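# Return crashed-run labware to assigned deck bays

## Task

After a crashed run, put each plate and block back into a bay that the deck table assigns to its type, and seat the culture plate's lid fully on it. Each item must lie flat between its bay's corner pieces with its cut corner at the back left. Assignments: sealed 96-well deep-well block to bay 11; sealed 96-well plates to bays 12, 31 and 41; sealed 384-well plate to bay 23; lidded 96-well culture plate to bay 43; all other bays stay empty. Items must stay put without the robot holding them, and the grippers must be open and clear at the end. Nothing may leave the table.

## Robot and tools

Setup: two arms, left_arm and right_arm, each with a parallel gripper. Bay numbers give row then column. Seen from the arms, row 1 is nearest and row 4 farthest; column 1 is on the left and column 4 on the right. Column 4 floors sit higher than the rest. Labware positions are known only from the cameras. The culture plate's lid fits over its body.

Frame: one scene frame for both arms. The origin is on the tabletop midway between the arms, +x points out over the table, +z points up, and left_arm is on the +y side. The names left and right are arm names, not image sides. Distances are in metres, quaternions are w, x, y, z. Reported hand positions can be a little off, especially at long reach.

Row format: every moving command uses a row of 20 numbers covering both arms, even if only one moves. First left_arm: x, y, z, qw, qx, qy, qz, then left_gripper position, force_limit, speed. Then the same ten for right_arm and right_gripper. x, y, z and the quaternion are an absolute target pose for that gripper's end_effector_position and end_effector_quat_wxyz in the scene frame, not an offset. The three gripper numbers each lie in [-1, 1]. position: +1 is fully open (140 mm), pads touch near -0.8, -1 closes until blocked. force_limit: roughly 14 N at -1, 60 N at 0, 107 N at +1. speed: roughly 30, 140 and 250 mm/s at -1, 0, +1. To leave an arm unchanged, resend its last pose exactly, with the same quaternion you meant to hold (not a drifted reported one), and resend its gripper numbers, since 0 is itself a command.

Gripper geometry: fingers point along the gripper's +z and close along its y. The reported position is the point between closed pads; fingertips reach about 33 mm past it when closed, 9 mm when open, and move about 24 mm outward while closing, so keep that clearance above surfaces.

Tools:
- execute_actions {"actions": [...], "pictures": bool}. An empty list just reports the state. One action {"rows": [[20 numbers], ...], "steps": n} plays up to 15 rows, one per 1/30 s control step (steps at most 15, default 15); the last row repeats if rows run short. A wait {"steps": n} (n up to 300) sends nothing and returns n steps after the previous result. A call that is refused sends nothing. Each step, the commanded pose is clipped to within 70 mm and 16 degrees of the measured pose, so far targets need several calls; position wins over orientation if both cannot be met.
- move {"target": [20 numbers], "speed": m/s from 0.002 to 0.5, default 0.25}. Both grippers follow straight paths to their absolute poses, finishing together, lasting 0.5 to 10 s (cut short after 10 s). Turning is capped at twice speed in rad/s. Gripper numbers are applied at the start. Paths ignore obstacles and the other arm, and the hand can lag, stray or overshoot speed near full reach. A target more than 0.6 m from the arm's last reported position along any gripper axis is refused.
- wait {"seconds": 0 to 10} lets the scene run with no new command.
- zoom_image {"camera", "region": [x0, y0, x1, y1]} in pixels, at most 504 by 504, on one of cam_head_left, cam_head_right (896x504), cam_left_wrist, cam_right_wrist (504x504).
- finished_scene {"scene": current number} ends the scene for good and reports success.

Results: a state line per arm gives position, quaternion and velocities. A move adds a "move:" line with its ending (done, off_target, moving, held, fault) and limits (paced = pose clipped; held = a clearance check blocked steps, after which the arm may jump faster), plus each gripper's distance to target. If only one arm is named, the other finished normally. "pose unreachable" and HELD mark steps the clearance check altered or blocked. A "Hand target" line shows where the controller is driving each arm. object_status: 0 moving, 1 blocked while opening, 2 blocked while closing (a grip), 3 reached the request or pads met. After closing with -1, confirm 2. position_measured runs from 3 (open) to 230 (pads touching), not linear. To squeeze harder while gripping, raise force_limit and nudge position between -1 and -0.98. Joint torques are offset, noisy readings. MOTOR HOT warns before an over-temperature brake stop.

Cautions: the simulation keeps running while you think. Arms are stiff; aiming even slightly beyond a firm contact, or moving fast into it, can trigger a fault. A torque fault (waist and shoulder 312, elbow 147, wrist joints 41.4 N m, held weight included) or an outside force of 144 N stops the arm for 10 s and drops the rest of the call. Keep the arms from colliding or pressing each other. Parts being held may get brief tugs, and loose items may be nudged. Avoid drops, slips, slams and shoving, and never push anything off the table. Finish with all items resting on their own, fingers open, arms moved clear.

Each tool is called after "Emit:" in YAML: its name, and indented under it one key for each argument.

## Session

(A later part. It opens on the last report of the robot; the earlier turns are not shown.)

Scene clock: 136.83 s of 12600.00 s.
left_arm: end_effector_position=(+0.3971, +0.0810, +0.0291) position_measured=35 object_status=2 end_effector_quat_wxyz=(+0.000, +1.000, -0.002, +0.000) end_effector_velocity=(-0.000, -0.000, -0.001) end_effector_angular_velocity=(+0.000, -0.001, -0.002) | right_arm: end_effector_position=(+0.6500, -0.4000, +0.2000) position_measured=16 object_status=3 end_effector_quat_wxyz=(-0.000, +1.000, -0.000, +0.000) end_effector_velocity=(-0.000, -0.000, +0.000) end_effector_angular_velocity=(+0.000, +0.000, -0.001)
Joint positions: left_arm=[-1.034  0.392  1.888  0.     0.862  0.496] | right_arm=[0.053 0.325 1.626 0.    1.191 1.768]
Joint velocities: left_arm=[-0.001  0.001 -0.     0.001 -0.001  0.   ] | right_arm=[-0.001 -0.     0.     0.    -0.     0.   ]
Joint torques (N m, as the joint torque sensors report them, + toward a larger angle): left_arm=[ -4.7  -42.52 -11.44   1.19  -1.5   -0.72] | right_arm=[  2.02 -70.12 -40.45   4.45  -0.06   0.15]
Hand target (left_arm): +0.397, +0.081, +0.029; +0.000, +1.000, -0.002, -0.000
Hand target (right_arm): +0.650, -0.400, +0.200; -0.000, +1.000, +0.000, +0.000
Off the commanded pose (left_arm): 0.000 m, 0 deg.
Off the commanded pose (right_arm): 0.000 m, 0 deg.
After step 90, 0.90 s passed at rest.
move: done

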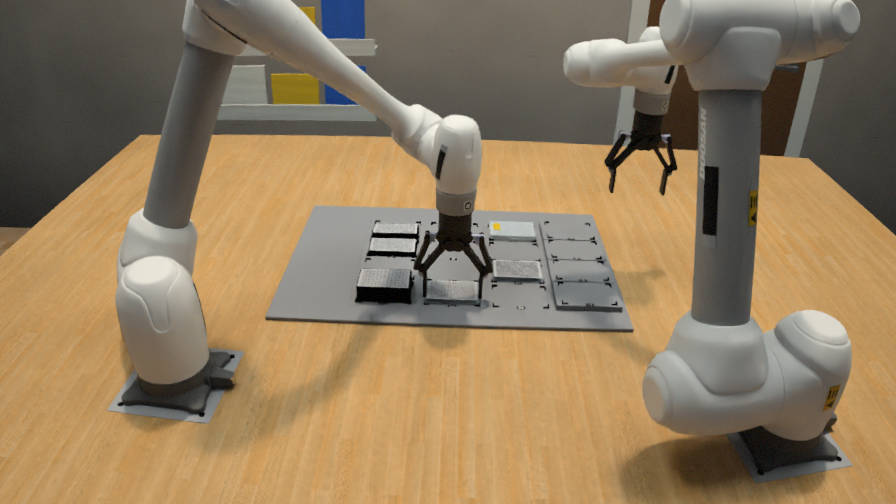

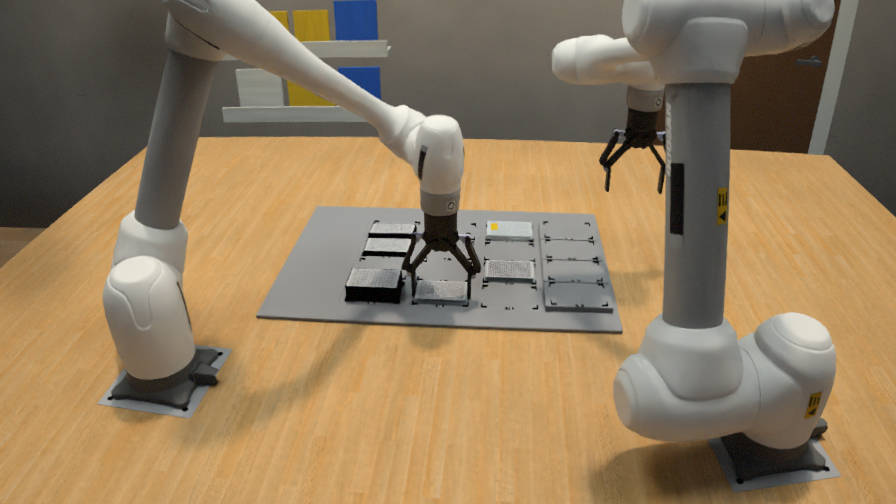

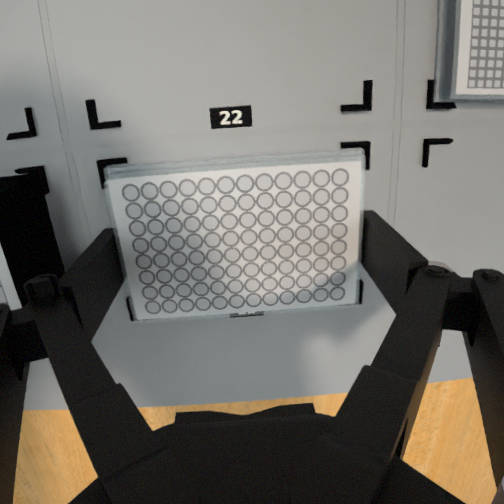

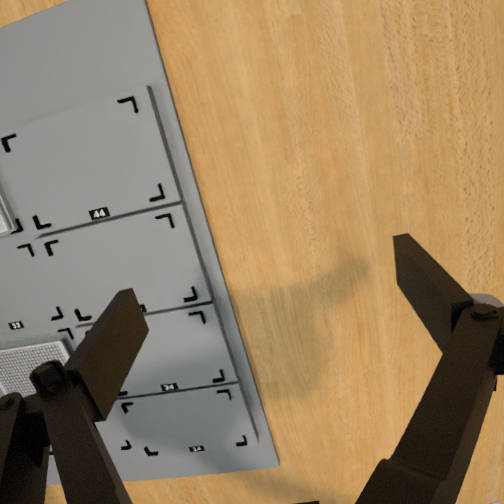

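Landed; release and inspect.

Emit:
execute_actions:
  actions:
    - {"rows":[[0.397,0.081,0.0295,0,1,-0.002,0,0.88,-0.3,-0.5,0.65,-0.4,0.2,0,1,0,0,0.9,-0.5,-0.5]],"steps":8}
  pictures: false

Emit:
move:
  target: [0.39,0.081,0.09,0,1,0,0,0.88,-0.3,-0.5,0.65,-0.4,0.2,0,1,0,0,0.9,-0.5,-0.5]
  speed: 0.12

Emit:
zoom_image:
  camera: "cam_left_wrist"
  region: [100,80,400,300]

Emit:
zoom_image:
  camera: "cam_head_left"
  region: [410,250,560,320]

Scene clock: 145.43 s of 12600.00 s.
left_arm: end_effector_position=(+0.3969, +0.0810, +0.0294) position_measured=18 object_status=0 end_effector_quat_wxyz=(-0.000, +1.000, -0.002, -0.000) end_effector_velocity=(+0.000, -0.001, +0.001) end_effector_angular_velocity=(-0.003, -0.001, +0.001) | right_arm: end_effector_position=(+0.6500, -0.4000, +0.2000) position_measured=16 object_status=3 end_effector_quat_wxyz=(-0.000, +1.000, -0.000, +0.000) end_effector_velocity=(+0.000, -0.000, -0.000) end_effector_angular_velocity=(-0.000, +0.001, -0.000)
Joint positions: left_arm=[-1.034  0.392  1.888 -0.     0.863  0.496] | right_arm=[0.053 0.325 1.626 0.    1.191 1.768]
Joint velocities: left_arm=[ 0.    -0.001 -0.001 -0.001 -0.001 -0.   ] | right_arm=[-0.     0.001 -0.    -0.     0.    -0.   ]
Joint torques (N m, as the joint torque sensors report them, + toward a larger angle): left_arm=[ -0.91 -75.38 -28.45   3.46   0.35  -0.2 ] | right_arm=[  0.87 -68.41 -39.85   4.06  -0.08  -0.36]
Hand target (left_arm): +0.397, +0.081, +0.029; +0.000, +1.000, -0.002, -0.000
Hand target (right_arm): +0.650, -0.400, +0.200; -0.000, +1.000, +0.000, +0.000
Off the commanded pose (left_arm): 0.000 m, 0 deg.
Off the commanded pose (right_arm): 0.000 m, 0 deg.
Steps of this call (steps 1 to 90: nothing new was sent; then 5.33 s passed at rest; steps 91 to 98: all 8 steps of this action). Readings (end_effector_position | what the end effector reports):
91: left_arm (+0.3970, +0.0810, +0.0290) | right_arm (+0.6500, -0.4000, +0.2000) | left_arm position_measured=35 object_status=0 | right_arm position_measured=16 object_status=3
92: left_arm (+0.3970, +0.0810, +0.0291) | right_arm (+0.6500, -0.4000, +0.2000) | left_arm position_measured=35 object_status=0 | right_arm position_measured=16 object_status=3
94: left_arm (+0.3968, +0.0812, +0.0290) | right_arm (+0.6500, -0.4000, +0.2000) | left_arm position_measured=23 object_status=0 | right_arm position_measured=16 object_status=3
98: the state above

Scene clock: 146.57 s of 12600.00 s.
left_arm: end_effector_position=(+0.3900, +0.0811, +0.0899) position_measured=18 object_status=3 end_effector_quat_wxyz=(-0.000, +1.000, +0.000, +0.000) end_effector_velocity=(+0.001, -0.001, +0.002) end_effector_angular_velocity=(-0.002, -0.002, -0.000) | right_arm: end_effector_position=(+0.6500, -0.4000, +0.2000) position_measured=16 object_status=3 end_effector_quat_wxyz=(-0.000, +1.000, -0.000, +0.000) end_effector_velocity=(+0.000, +0.000, -0.000) end_effector_angular_velocity=(+0.000, +0.000, -0.000)
Joint positions: left_arm=[-1.043  0.324  1.851  0.     0.966  0.482] | right_arm=[0.053 0.325 1.626 0.    1.191 1.768]
Joint velocities: left_arm=[-0.    -0.001 -0.002  0.002  0.    -0.001] | right_arm=[ 0.  0. -0.  0.  0. -0.]
Joint torques (N m, as the joint torque sensors report them, + toward a larger angle): left_arm=[ -0.46 -73.05 -31.03   3.9    0.46  -0.35] | right_arm=[  3.45 -71.59 -38.84   3.83  -0.13  -0.23]
Hand target (left_arm): +0.390, +0.081, +0.090; -0.000, +1.000, +0.000, +0.000
Hand target (right_arm): +0.650, -0.400, +0.200; -0.000, +1.000, +0.000, +0.000
Off the commanded pose (left_arm): 0.000 m, 0 deg.
Off the commanded pose (right_arm): 0.000 m, 0 deg.
move: done

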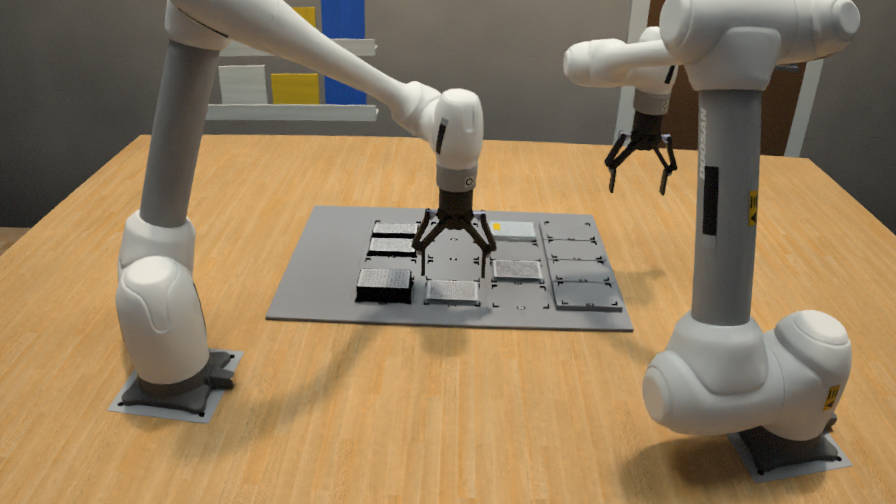

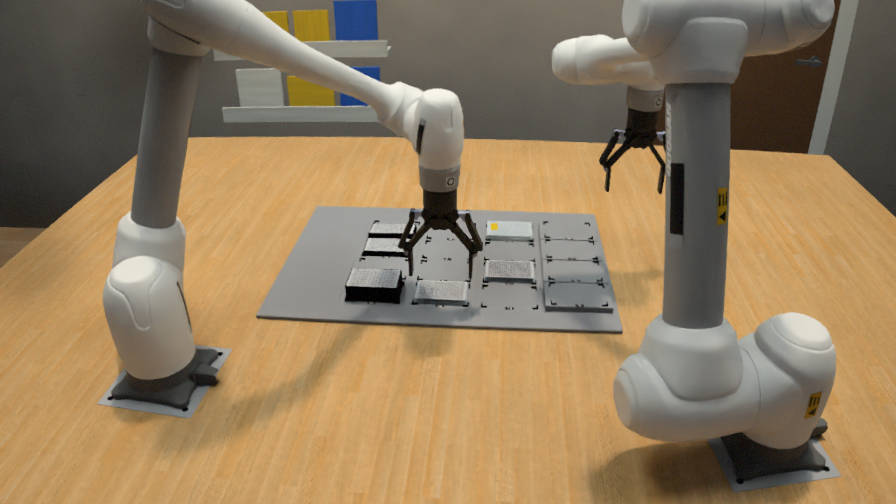

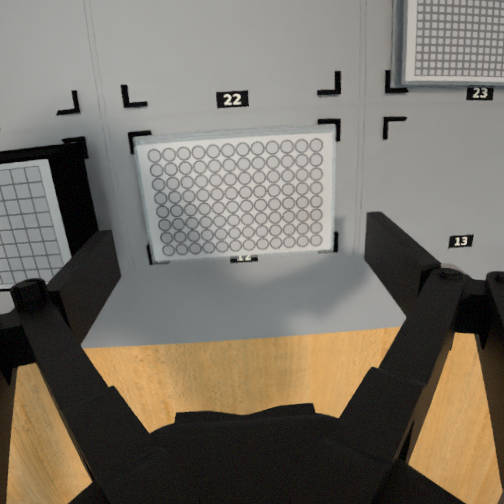

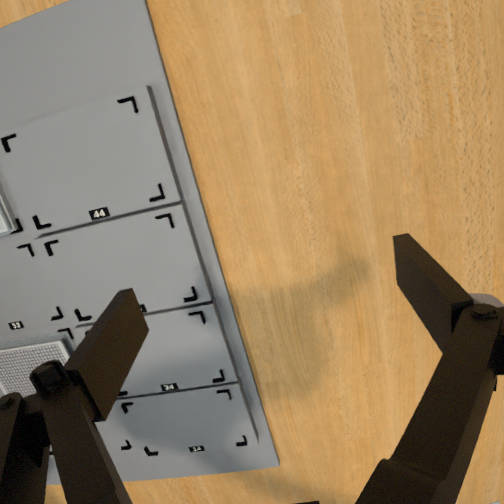

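Region (100, 80, 400, 300) of cam_left_wrist's 504x504 image, scaled by 1.680, with more detail than that image has; it fills the top 370 rows of this view, and the rest is white.

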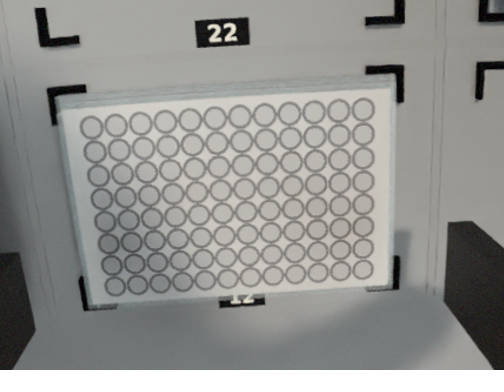

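Region (410, 250, 560, 320) of cam_head_left's 896x504 image, scaled by 3.360, with more detail than that image has; it fills the top 235 rows of this view, and the rest is white.

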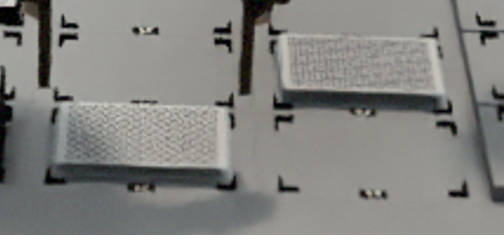

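Emit:
move:
  target: [0.69,0.245,0.07,0,0.995,0,-0.1,1,-0.3,-0.5,0.65,-0.4,0.2,0,1,0,0,0.9,-0.5,-0.5]

Scene clock: 152.77 s of 12600.00 s.
left_arm: end_effector_position=(+0.6902, +0.2453, +0.0700) position_measured=3 object_status=3 end_effector_quat_wxyz=(-0.001, +0.995, +0.000, -0.100) end_effector_velocity=(+0.001, +0.000, +0.001) end_effector_angular_velocity=(-0.002, +0.000, +0.002) | right_arm: end_effector_position=(+0.6500, -0.4000, +0.2000) position_measured=16 object_status=3 end_effector_quat_wxyz=(-0.000, +1.000, -0.000, +0.000) end_effector_velocity=(+0.000, -0.001, +0.001) end_effector_angular_velocity=(-0.000, -0.001, -0.001)
Joint positions: left_arm=[-0.518  0.555  1.548 -0.112  1.211  1.055] | right_arm=[0.053 0.325 1.626 0.    1.191 1.768]
Joint velocities: left_arm=[ 0.002  0.001 -0.003 -0.002  0.001  0.001] | right_arm=[-0.001 -0.001  0.    -0.     0.     0.   ]
Joint torques (N m, as the joint torque sensors report them, + toward a larger angle): left_arm=[ -2.27 -93.13 -31.09   3.72   0.91  -0.27] | right_arm=[ -1.82 -70.12 -39.02   4.68  -0.34  -0.2 ]
Hand target (left_arm): +0.690, +0.245, +0.070; -0.001, +0.995, +0.000, -0.100
Hand target (right_arm): +0.650, -0.400, +0.200; -0.000, +1.000, +0.000, +0.000
Off the commanded pose (left_arm): 0.000 m, 0 deg.
Off the commanded pose (right_arm): 0.000 m, 0 deg.
After step 90, 1.33 s passed at rest.
move: done

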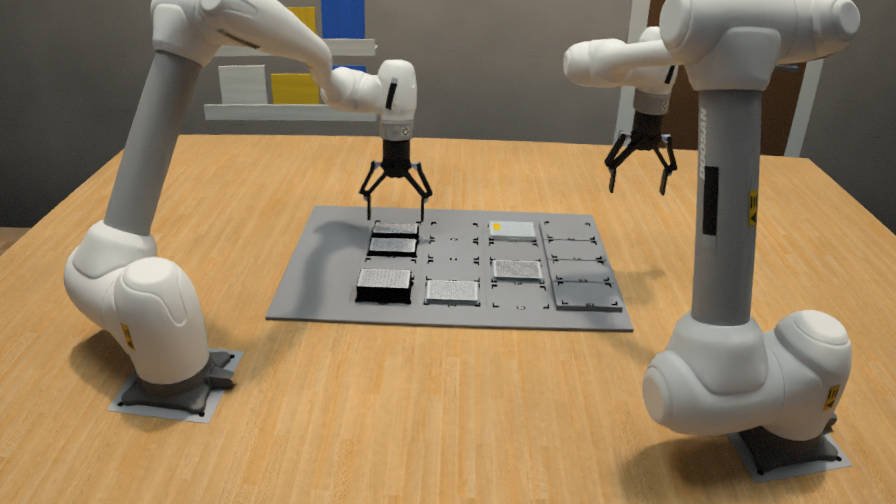

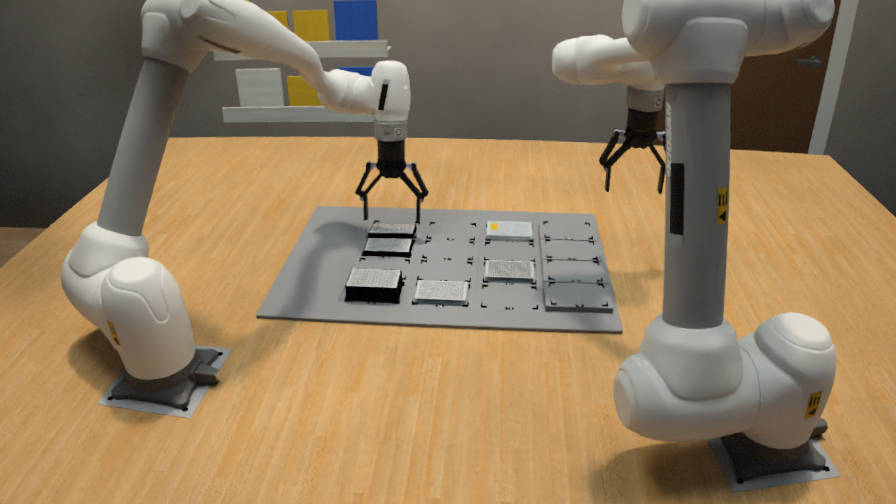

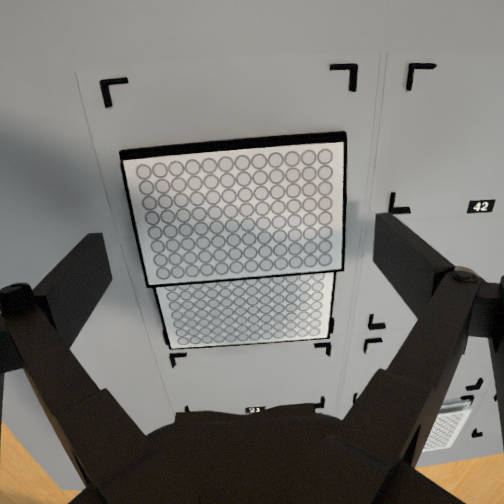

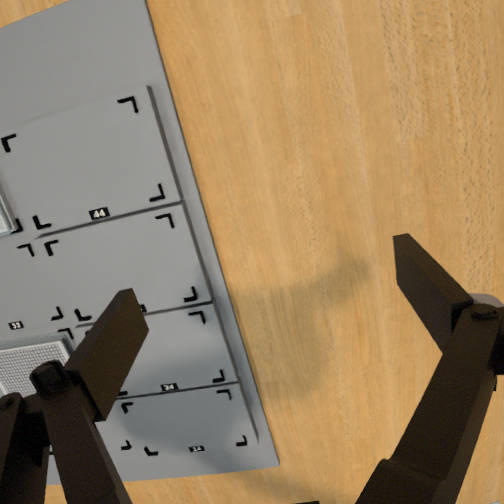

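Emit:
move:
  target: [0.686,0.2445,0.0395,0,0.9945,0.006,-0.105,1,-0.3,-0.5,0.65,-0.4,0.2,0,1,0,0,0.9,-0.5,-0.5]
  speed: 0.06

Emit:
move:
  target: [0.686,0.2445,0.0395,0,0.9945,0.006,-0.105,0.66,-0.3,-1,0.65,-0.4,0.2,0,1,0,0,0.9,-0.5,-0.5]

Scene clock: 159.53 s of 12600.00 s.
left_arm: end_effector_position=(+0.6861, +0.2445, +0.0396) position_measured=3 object_status=3 end_effector_quat_wxyz=(+0.000, +0.994, +0.006, -0.105) end_effector_velocity=(-0.000, -0.001, -0.001) end_effector_angular_velocity=(-0.002, -0.000, +0.000) | right_arm: end_effector_position=(+0.6500, -0.4000, +0.2000) position_measured=16 object_status=3 end_effector_quat_wxyz=(-0.000, +1.000, -0.000, +0.000) end_effector_velocity=(-0.001, +0.001, +0.000) end_effector_angular_velocity=(+0.000, -0.000, +0.002)
Joint positions: left_arm=[-0.518  0.58   1.57  -0.123  1.172  1.053] | right_arm=[0.053 0.325 1.626 0.    1.191 1.768]
Joint velocities: left_arm=[-0.     0.001  0.001 -0.002 -0.003  0.001] | right_arm=[ 0.002 -0.001  0.     0.     0.    -0.   ]
Joint torques (N m, as the joint torque sensors report them, + toward a larger angle): left_arm=[ -1.27 -97.1  -31.42   3.48   0.88  -0.4 ] | right_arm=[ -0.65 -73.12 -39.01   4.3    0.02  -0.6 ]
Hand target (left_arm): +0.686, +0.244, +0.039; +0.000, +0.994, +0.006, -0.105
Hand target (right_arm): +0.650, -0.400, +0.200; -0.000, +1.000, +0.000, +0.000
Off the commanded pose (left_arm): 0.000 m, 0 deg.
Off the commanded pose (right_arm): 0.000 m, 0 deg.
After step 90, 2.93 s passed at rest.
move: done

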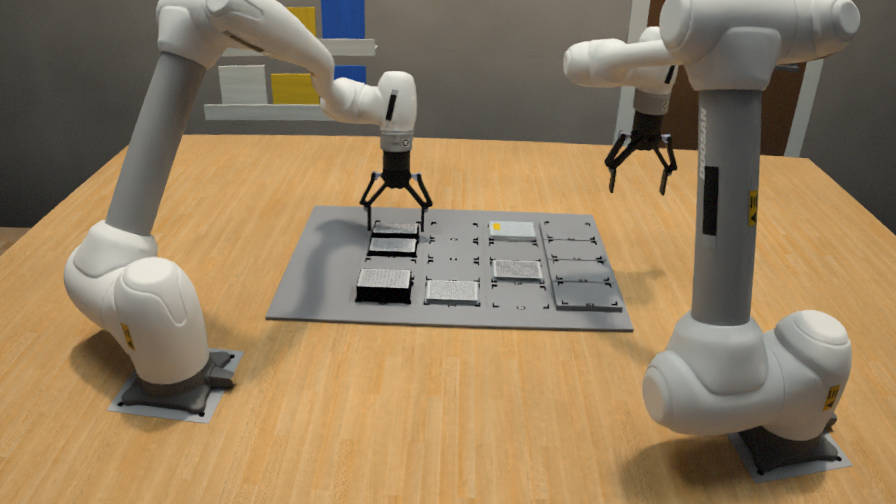

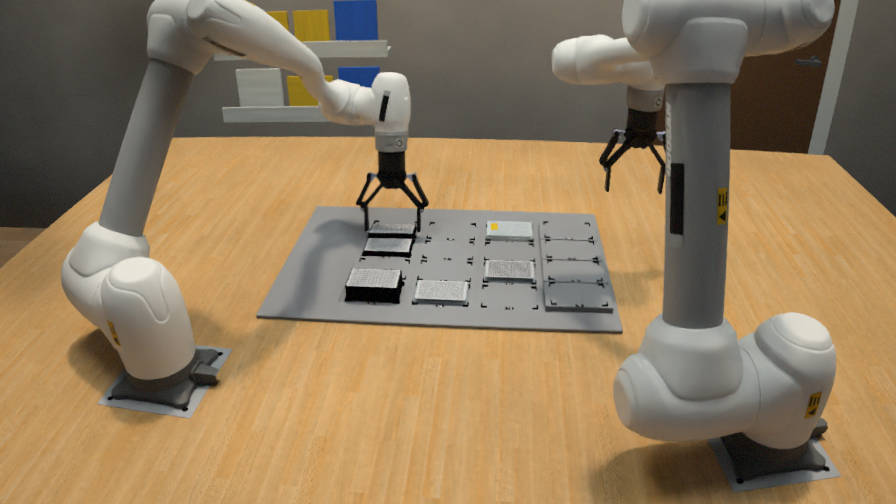

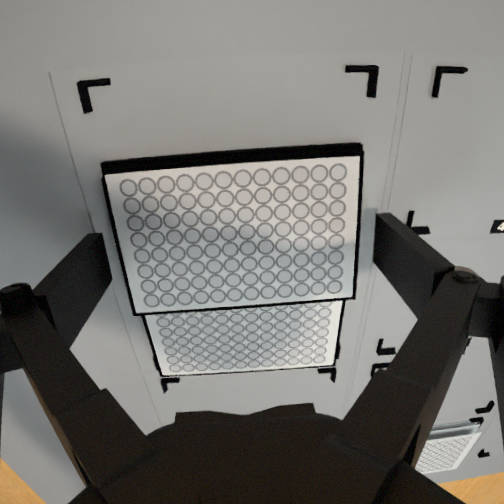

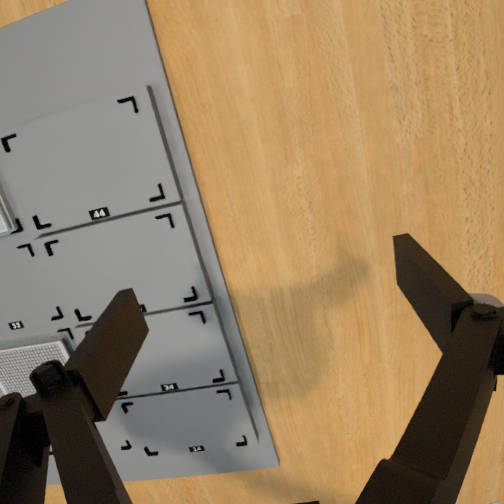

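Scene clock: 160.43 s of 12600.00 s.
left_arm: end_effector_position=(+0.6860, +0.2445, +0.0396) position_measured=37 object_status=0 end_effector_quat_wxyz=(+0.000, +0.994, +0.006, -0.105) end_effector_velocity=(-0.000, -0.000, +0.000) end_effector_angular_velocity=(-0.000, +0.001, +0.000) | right_arm: end_effector_position=(+0.6500, -0.4000, +0.2000) position_measured=16 object_status=3 end_effector_quat_wxyz=(-0.000, +1.000, -0.000, +0.000) end_effector_velocity=(+0.000, +0.000, -0.000) end_effector_angular_velocity=(+0.001, +0.000, -0.001)
Joint positions: left_arm=[-0.518  0.58   1.57  -0.123  1.172  1.053] | right_arm=[0.053 0.325 1.626 0.    1.191 1.768]
Joint velocities: left_arm=[-0.    -0.    -0.    -0.001  0.001 -0.001] | right_arm=[-0.     0.001 -0.001  0.001  0.     0.   ]
Joint torques (N m, as the joint torque sensors report them, + toward a larger angle): left_arm=[ -5.51 -72.32 -17.87   2.55  -0.86  -0.38] | right_arm=[  0.3  -71.75 -39.7    3.99   0.09  -0.38]
Hand target (left_arm): +0.686, +0.244, +0.039; +0.000, +0.994, +0.006, -0.105
Hand target (right_arm): +0.650, -0.400, +0.200; -0.000, +1.000, +0.000, +0.000
Off the commanded pose (left_arm): 0.000 m, 0 deg.
Off the commanded pose (right_arm): 0.000 m, 0 deg.
move: done

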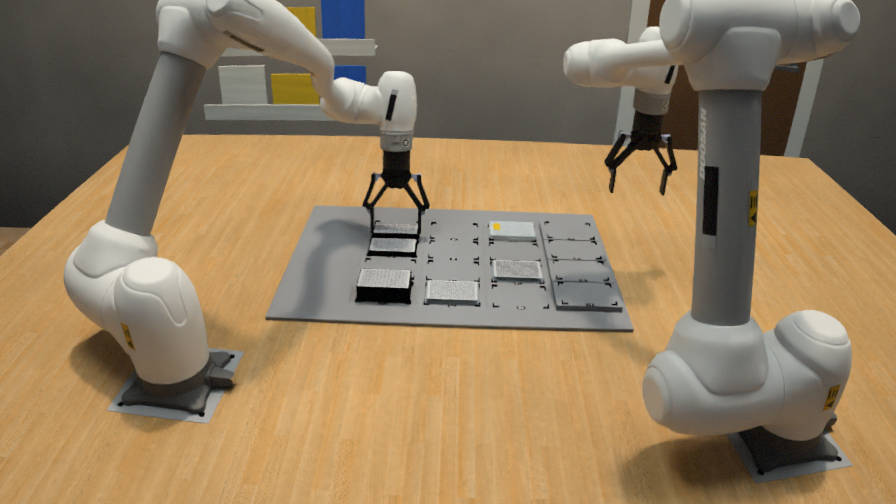

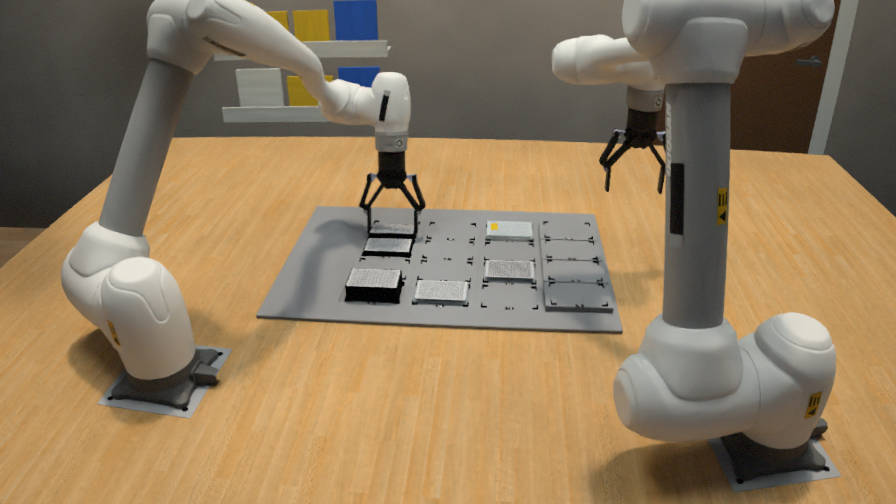

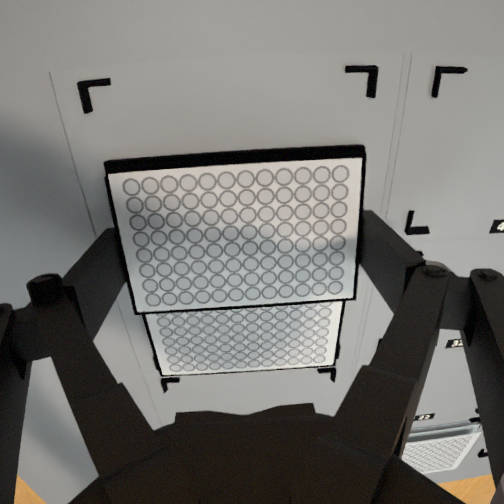

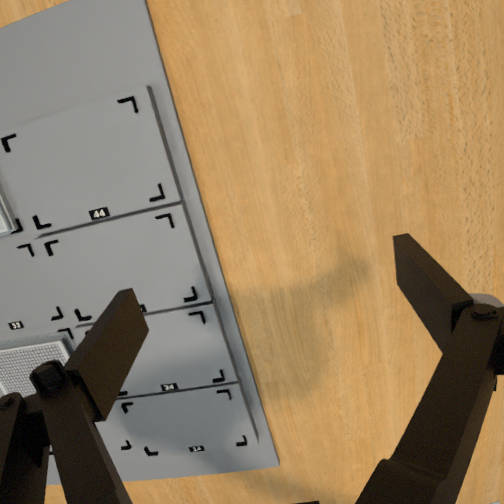

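Emit:
move:
  target: [0.708,0.245,0.046,0,0.998,0,-0.06,0.66,-0.3,-1,0.65,-0.4,0.2,0,1,0,0,0.9,-0.5,-0.5]
  speed: 0.06

Emit:
move:
  target: [0.717,0.245,0.037,0,1,-0.002,-0.008,0.66,-0.3,-1,0.65,-0.4,0.2,0,1,0,0,0.9,-0.5,-0.5]
  speed: 0.06

Emit:
zoom_image:
  camera: "cam_left_wrist"
  region: [80,120,400,350]

Scene clock: 167.37 s of 12600.00 s.
left_arm: end_effector_position=(+0.7079, +0.2450, +0.0461) position_measured=38 object_status=2 end_effector_quat_wxyz=(+0.000, +0.998, +0.000, -0.060) end_effector_velocity=(+0.000, -0.000, +0.000) end_effector_angular_velocity=(+0.001, -0.003, -0.001) | right_arm: end_effector_position=(+0.6500, -0.4000, +0.2000) position_measured=16 object_status=3 end_effector_quat_wxyz=(-0.000, +1.000, -0.000, +0.000) end_effector_velocity=(-0.000, -0.000, -0.001) end_effector_angular_velocity=(-0.001, +0.001, -0.000)
Joint positions: left_arm=[-0.523  0.561  1.578 -0.073  1.104  1.038] | right_arm=[0.053 0.325 1.626 0.    1.191 1.768]
Joint velocities: left_arm=[-0.001 -0.001  0.001  0.002 -0.002 -0.001] | right_arm=[-0.     0.001  0.001 -0.    -0.     0.   ]
Joint torques (N m, as the joint torque sensors report them, + toward a larger angle): left_arm=[ -1.08 -94.71 -31.2    3.76   0.98  -0.02] | right_arm=[  0.25 -70.41 -38.83   4.13  -0.45  -0.22]
Hand target (left_arm): +0.708, +0.245, +0.046; +0.000, +0.998, -0.000, -0.060
Hand target (right_arm): +0.650, -0.400, +0.200; -0.000, +1.000, +0.000, +0.000
Off the commanded pose (left_arm): 0.000 m, 0 deg.
Off the commanded pose (right_arm): 0.000 m, 0 deg.
After step 90, 2.90 s passed at rest.
move: done

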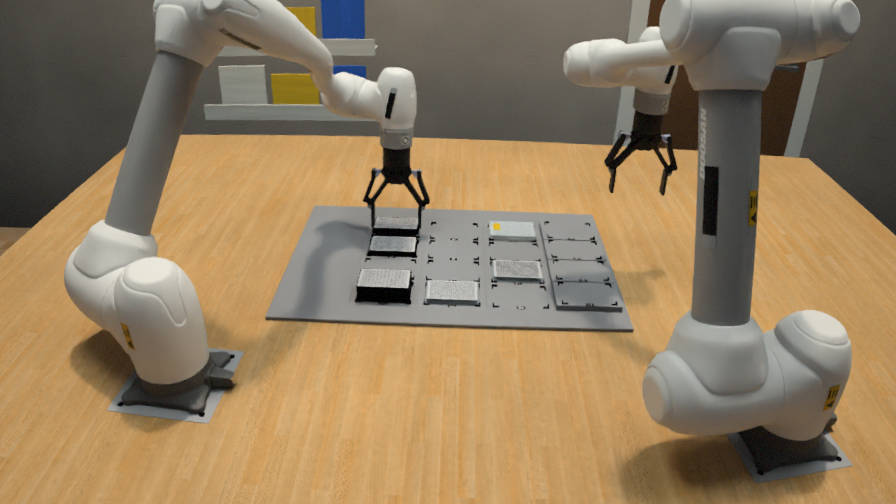

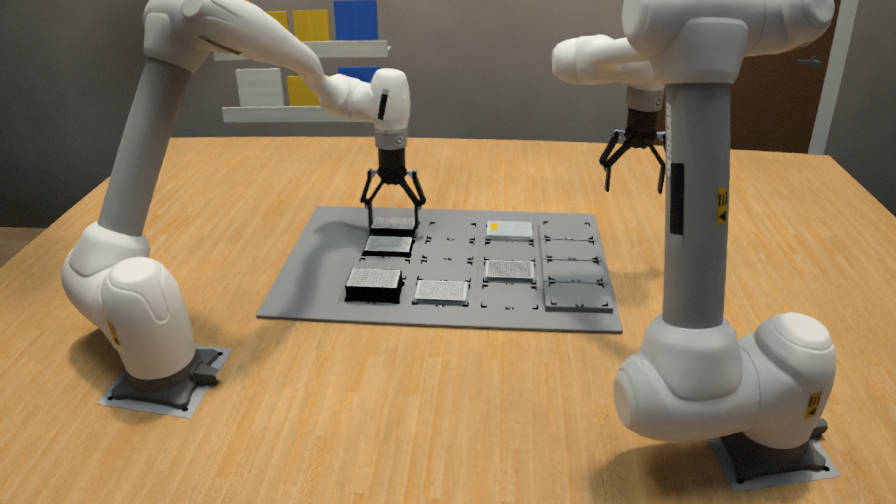

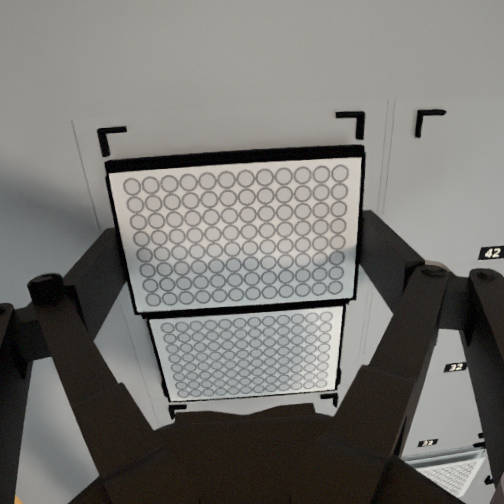

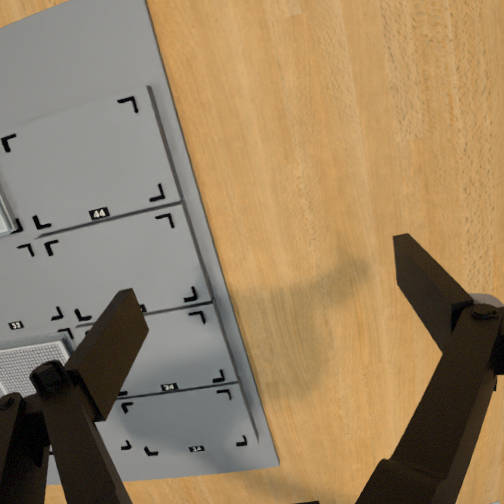

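Scene clock: 168.50 s of 12600.00 s.
left_arm: end_effector_position=(+0.7170, +0.2449, +0.0371) position_measured=38 object_status=2 end_effector_quat_wxyz=(+0.000, +1.000, -0.002, -0.008) end_effector_velocity=(+0.000, +0.000, -0.001) end_effector_angular_velocity=(+0.001, -0.004, +0.000) | right_arm: end_effector_position=(+0.6500, -0.4000, +0.2000) position_measured=16 object_status=3 end_effector_quat_wxyz=(-0.000, +1.000, -0.000, +0.000) end_effector_velocity=(+0.000, -0.001, -0.000) end_effector_angular_velocity=(-0.000, +0.000, -0.001)
Joint positions: left_arm=[-0.541  0.538  1.632 -0.011  0.985  0.994] | right_arm=[0.053 0.325 1.626 0.    1.191 1.768]
Joint velocities: left_arm=[-0.    -0.     0.003  0.003 -0.005 -0.002] | right_arm=[-0.001  0.001 -0.    -0.     0.    -0.   ]
Joint torques (N m, as the joint torque sensors report them, + toward a larger angle): left_arm=[ -1.5  -92.11 -31.43   4.06   0.29  -0.44] | right_arm=[  2.82 -67.95 -38.56   4.12  -0.32  -0.46]
Hand target (left_arm): +0.717, +0.245, +0.037; +0.000, +1.000, -0.002, -0.008
Hand target (right_arm): +0.650, -0.400, +0.200; -0.000, +1.000, +0.000, +0.000
Off the commanded pose (left_arm): 0.000 m, 0 deg.
Off the commanded pose (right_arm): 0.000 m, 0 deg.
move: done

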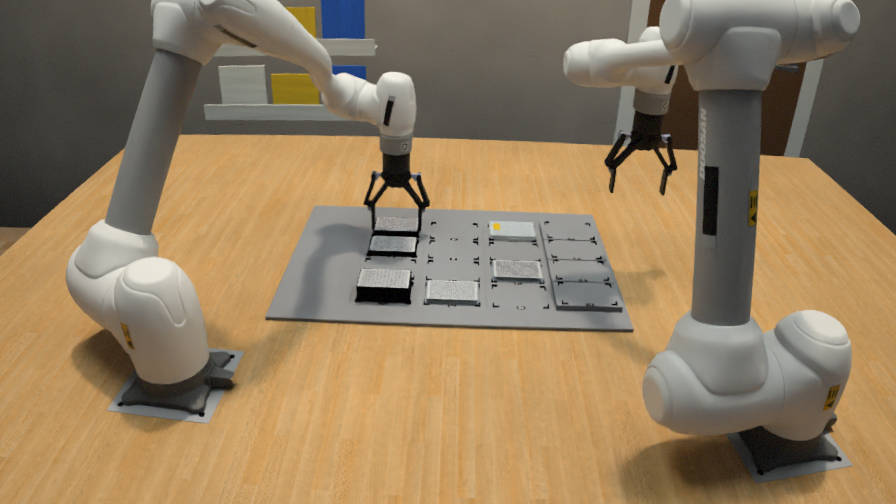

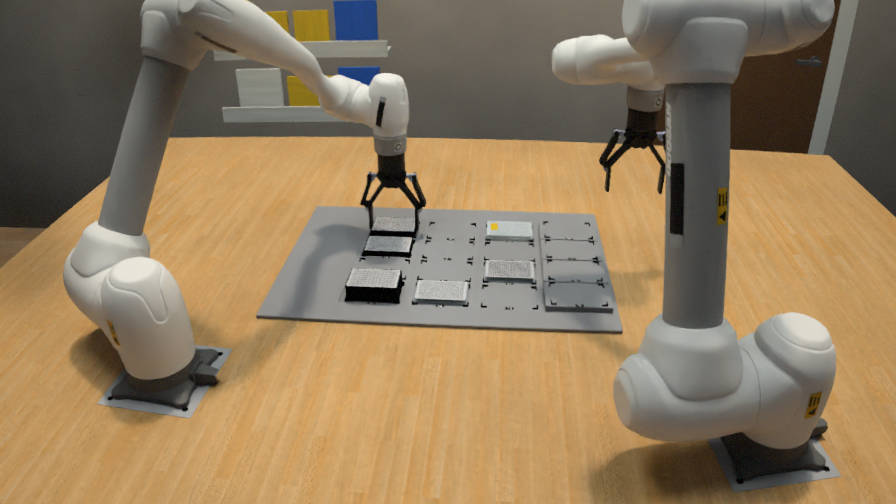

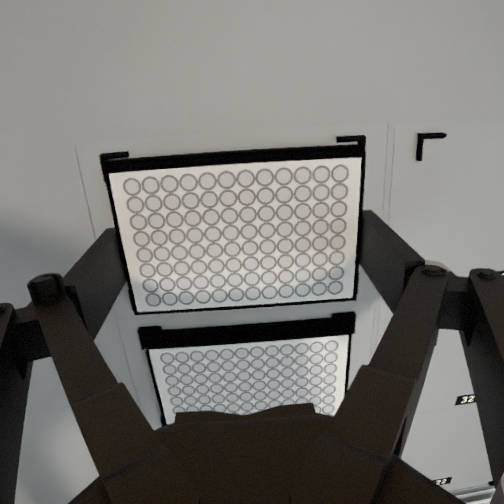

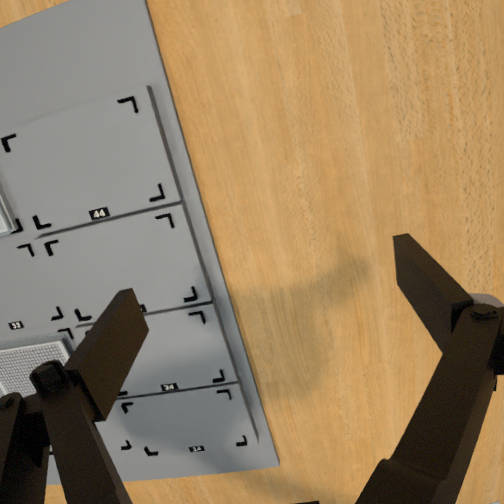

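Region (80, 120, 400, 350) of cam_left_wrist's 504x504 image, scaled by 1.575, with more detail than that image has; it fills the top 362 rows of this view, and the rest is white.

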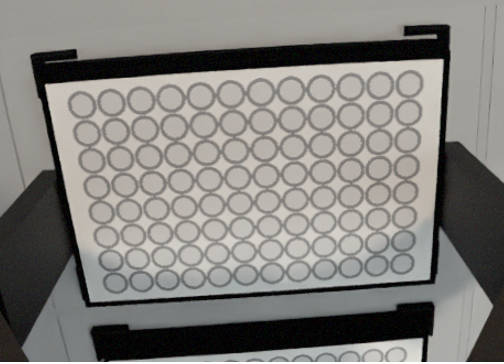

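Emit:
move:
  target: [0.717,0.246,0.0335,0,1,0,-0.008,0.66,-0.3,-1,0.65,-0.4,0.2,0,1,0,0,0.9,-0.5,-0.5]
  speed: 0.01

Emit:
zoom_image:
  camera: "cam_left_wrist"
  region: [80,120,400,350]

Scene clock: 174.20 s of 12600.00 s.
left_arm: end_effector_position=(+0.7170, +0.2460, +0.0335) position_measured=38 object_status=2 end_effector_quat_wxyz=(+0.000, +1.000, -0.000, -0.008) end_effector_velocity=(-0.000, +0.000, -0.000) end_effector_angular_velocity=(+0.000, +0.001, +0.001) | right_arm: end_effector_position=(+0.6500, -0.4000, +0.2000) position_measured=16 object_status=3 end_effector_quat_wxyz=(-0.000, +1.000, -0.000, +0.000) end_effector_velocity=(+0.000, -0.001, -0.001) end_effector_angular_velocity=(+0.000, +0.001, -0.002)
Joint positions: left_arm=[-0.54   0.54   1.636 -0.011  0.979  0.991] | right_arm=[0.053 0.325 1.626 0.    1.191 1.768]
Joint velocities: left_arm=[-0.    -0.     0.001 -0.     0.    -0.001] | right_arm=[-0.001  0.001  0.     0.    -0.    -0.   ]
Joint torques (N m, as the joint torque sensors report them, + toward a larger angle): left_arm=[  0.69 -91.65 -29.44   4.81   1.08  -0.29] | right_arm=[  0.93 -74.3  -39.2    4.23  -0.04  -0.08]
Hand target (left_arm): +0.717, +0.246, +0.033; +0.000, +1.000, -0.000, -0.008
Hand target (right_arm): +0.650, -0.400, +0.200; -0.000, +1.000, +0.000, +0.000
Off the commanded pose (left_arm): 0.000 m, 0 deg.
Off the commanded pose (right_arm): 0.000 m, 0 deg.
After step 90, 2.00 s passed at rest.
move: done

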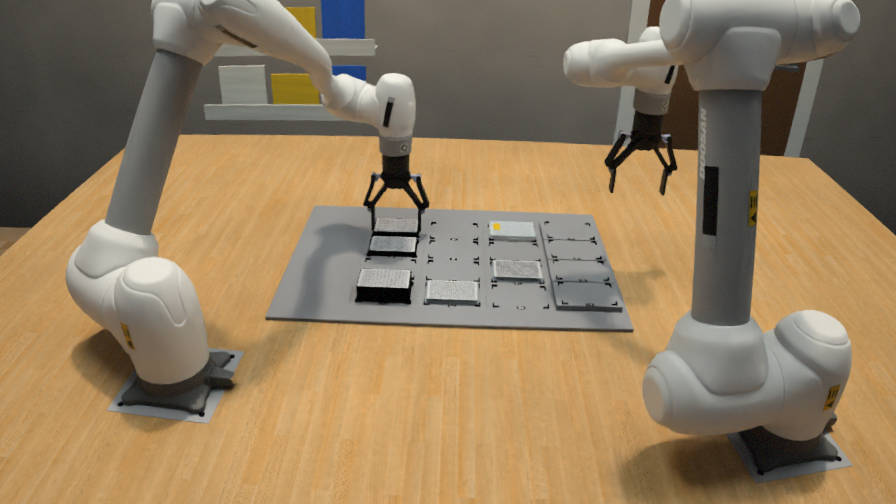

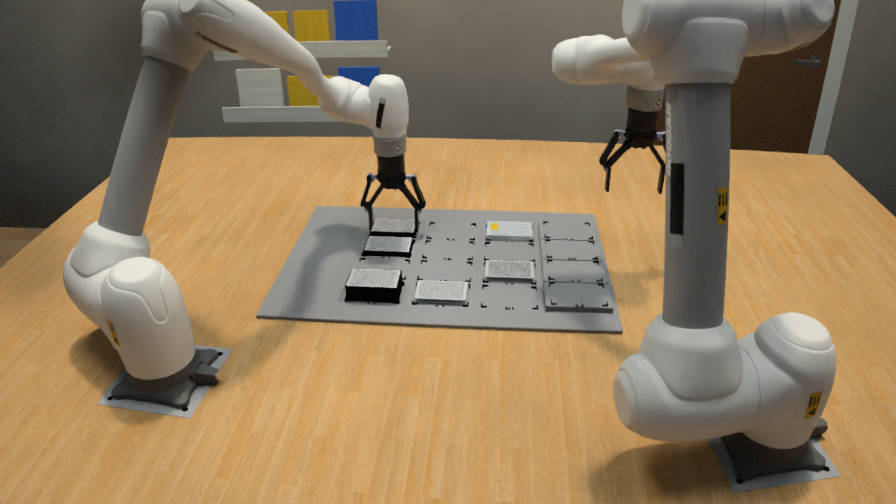

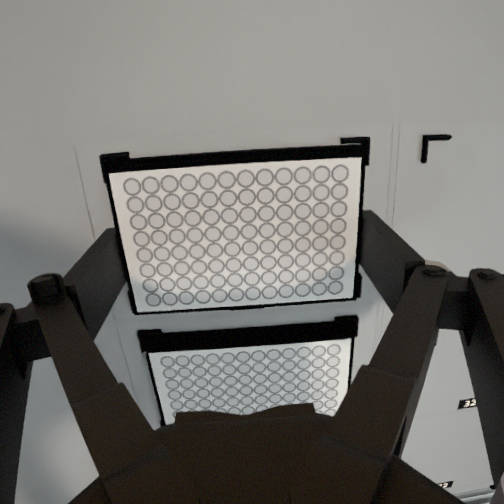

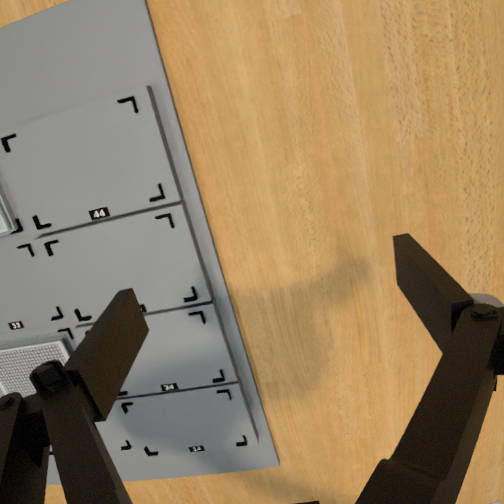

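Region (80, 120, 400, 350) of cam_left_wrist's 504x504 image, scaled by 1.575, with more detail than that image has; it fills the top 362 rows of this view, and the rest is white.

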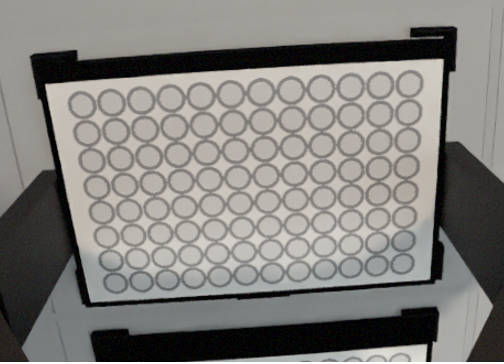

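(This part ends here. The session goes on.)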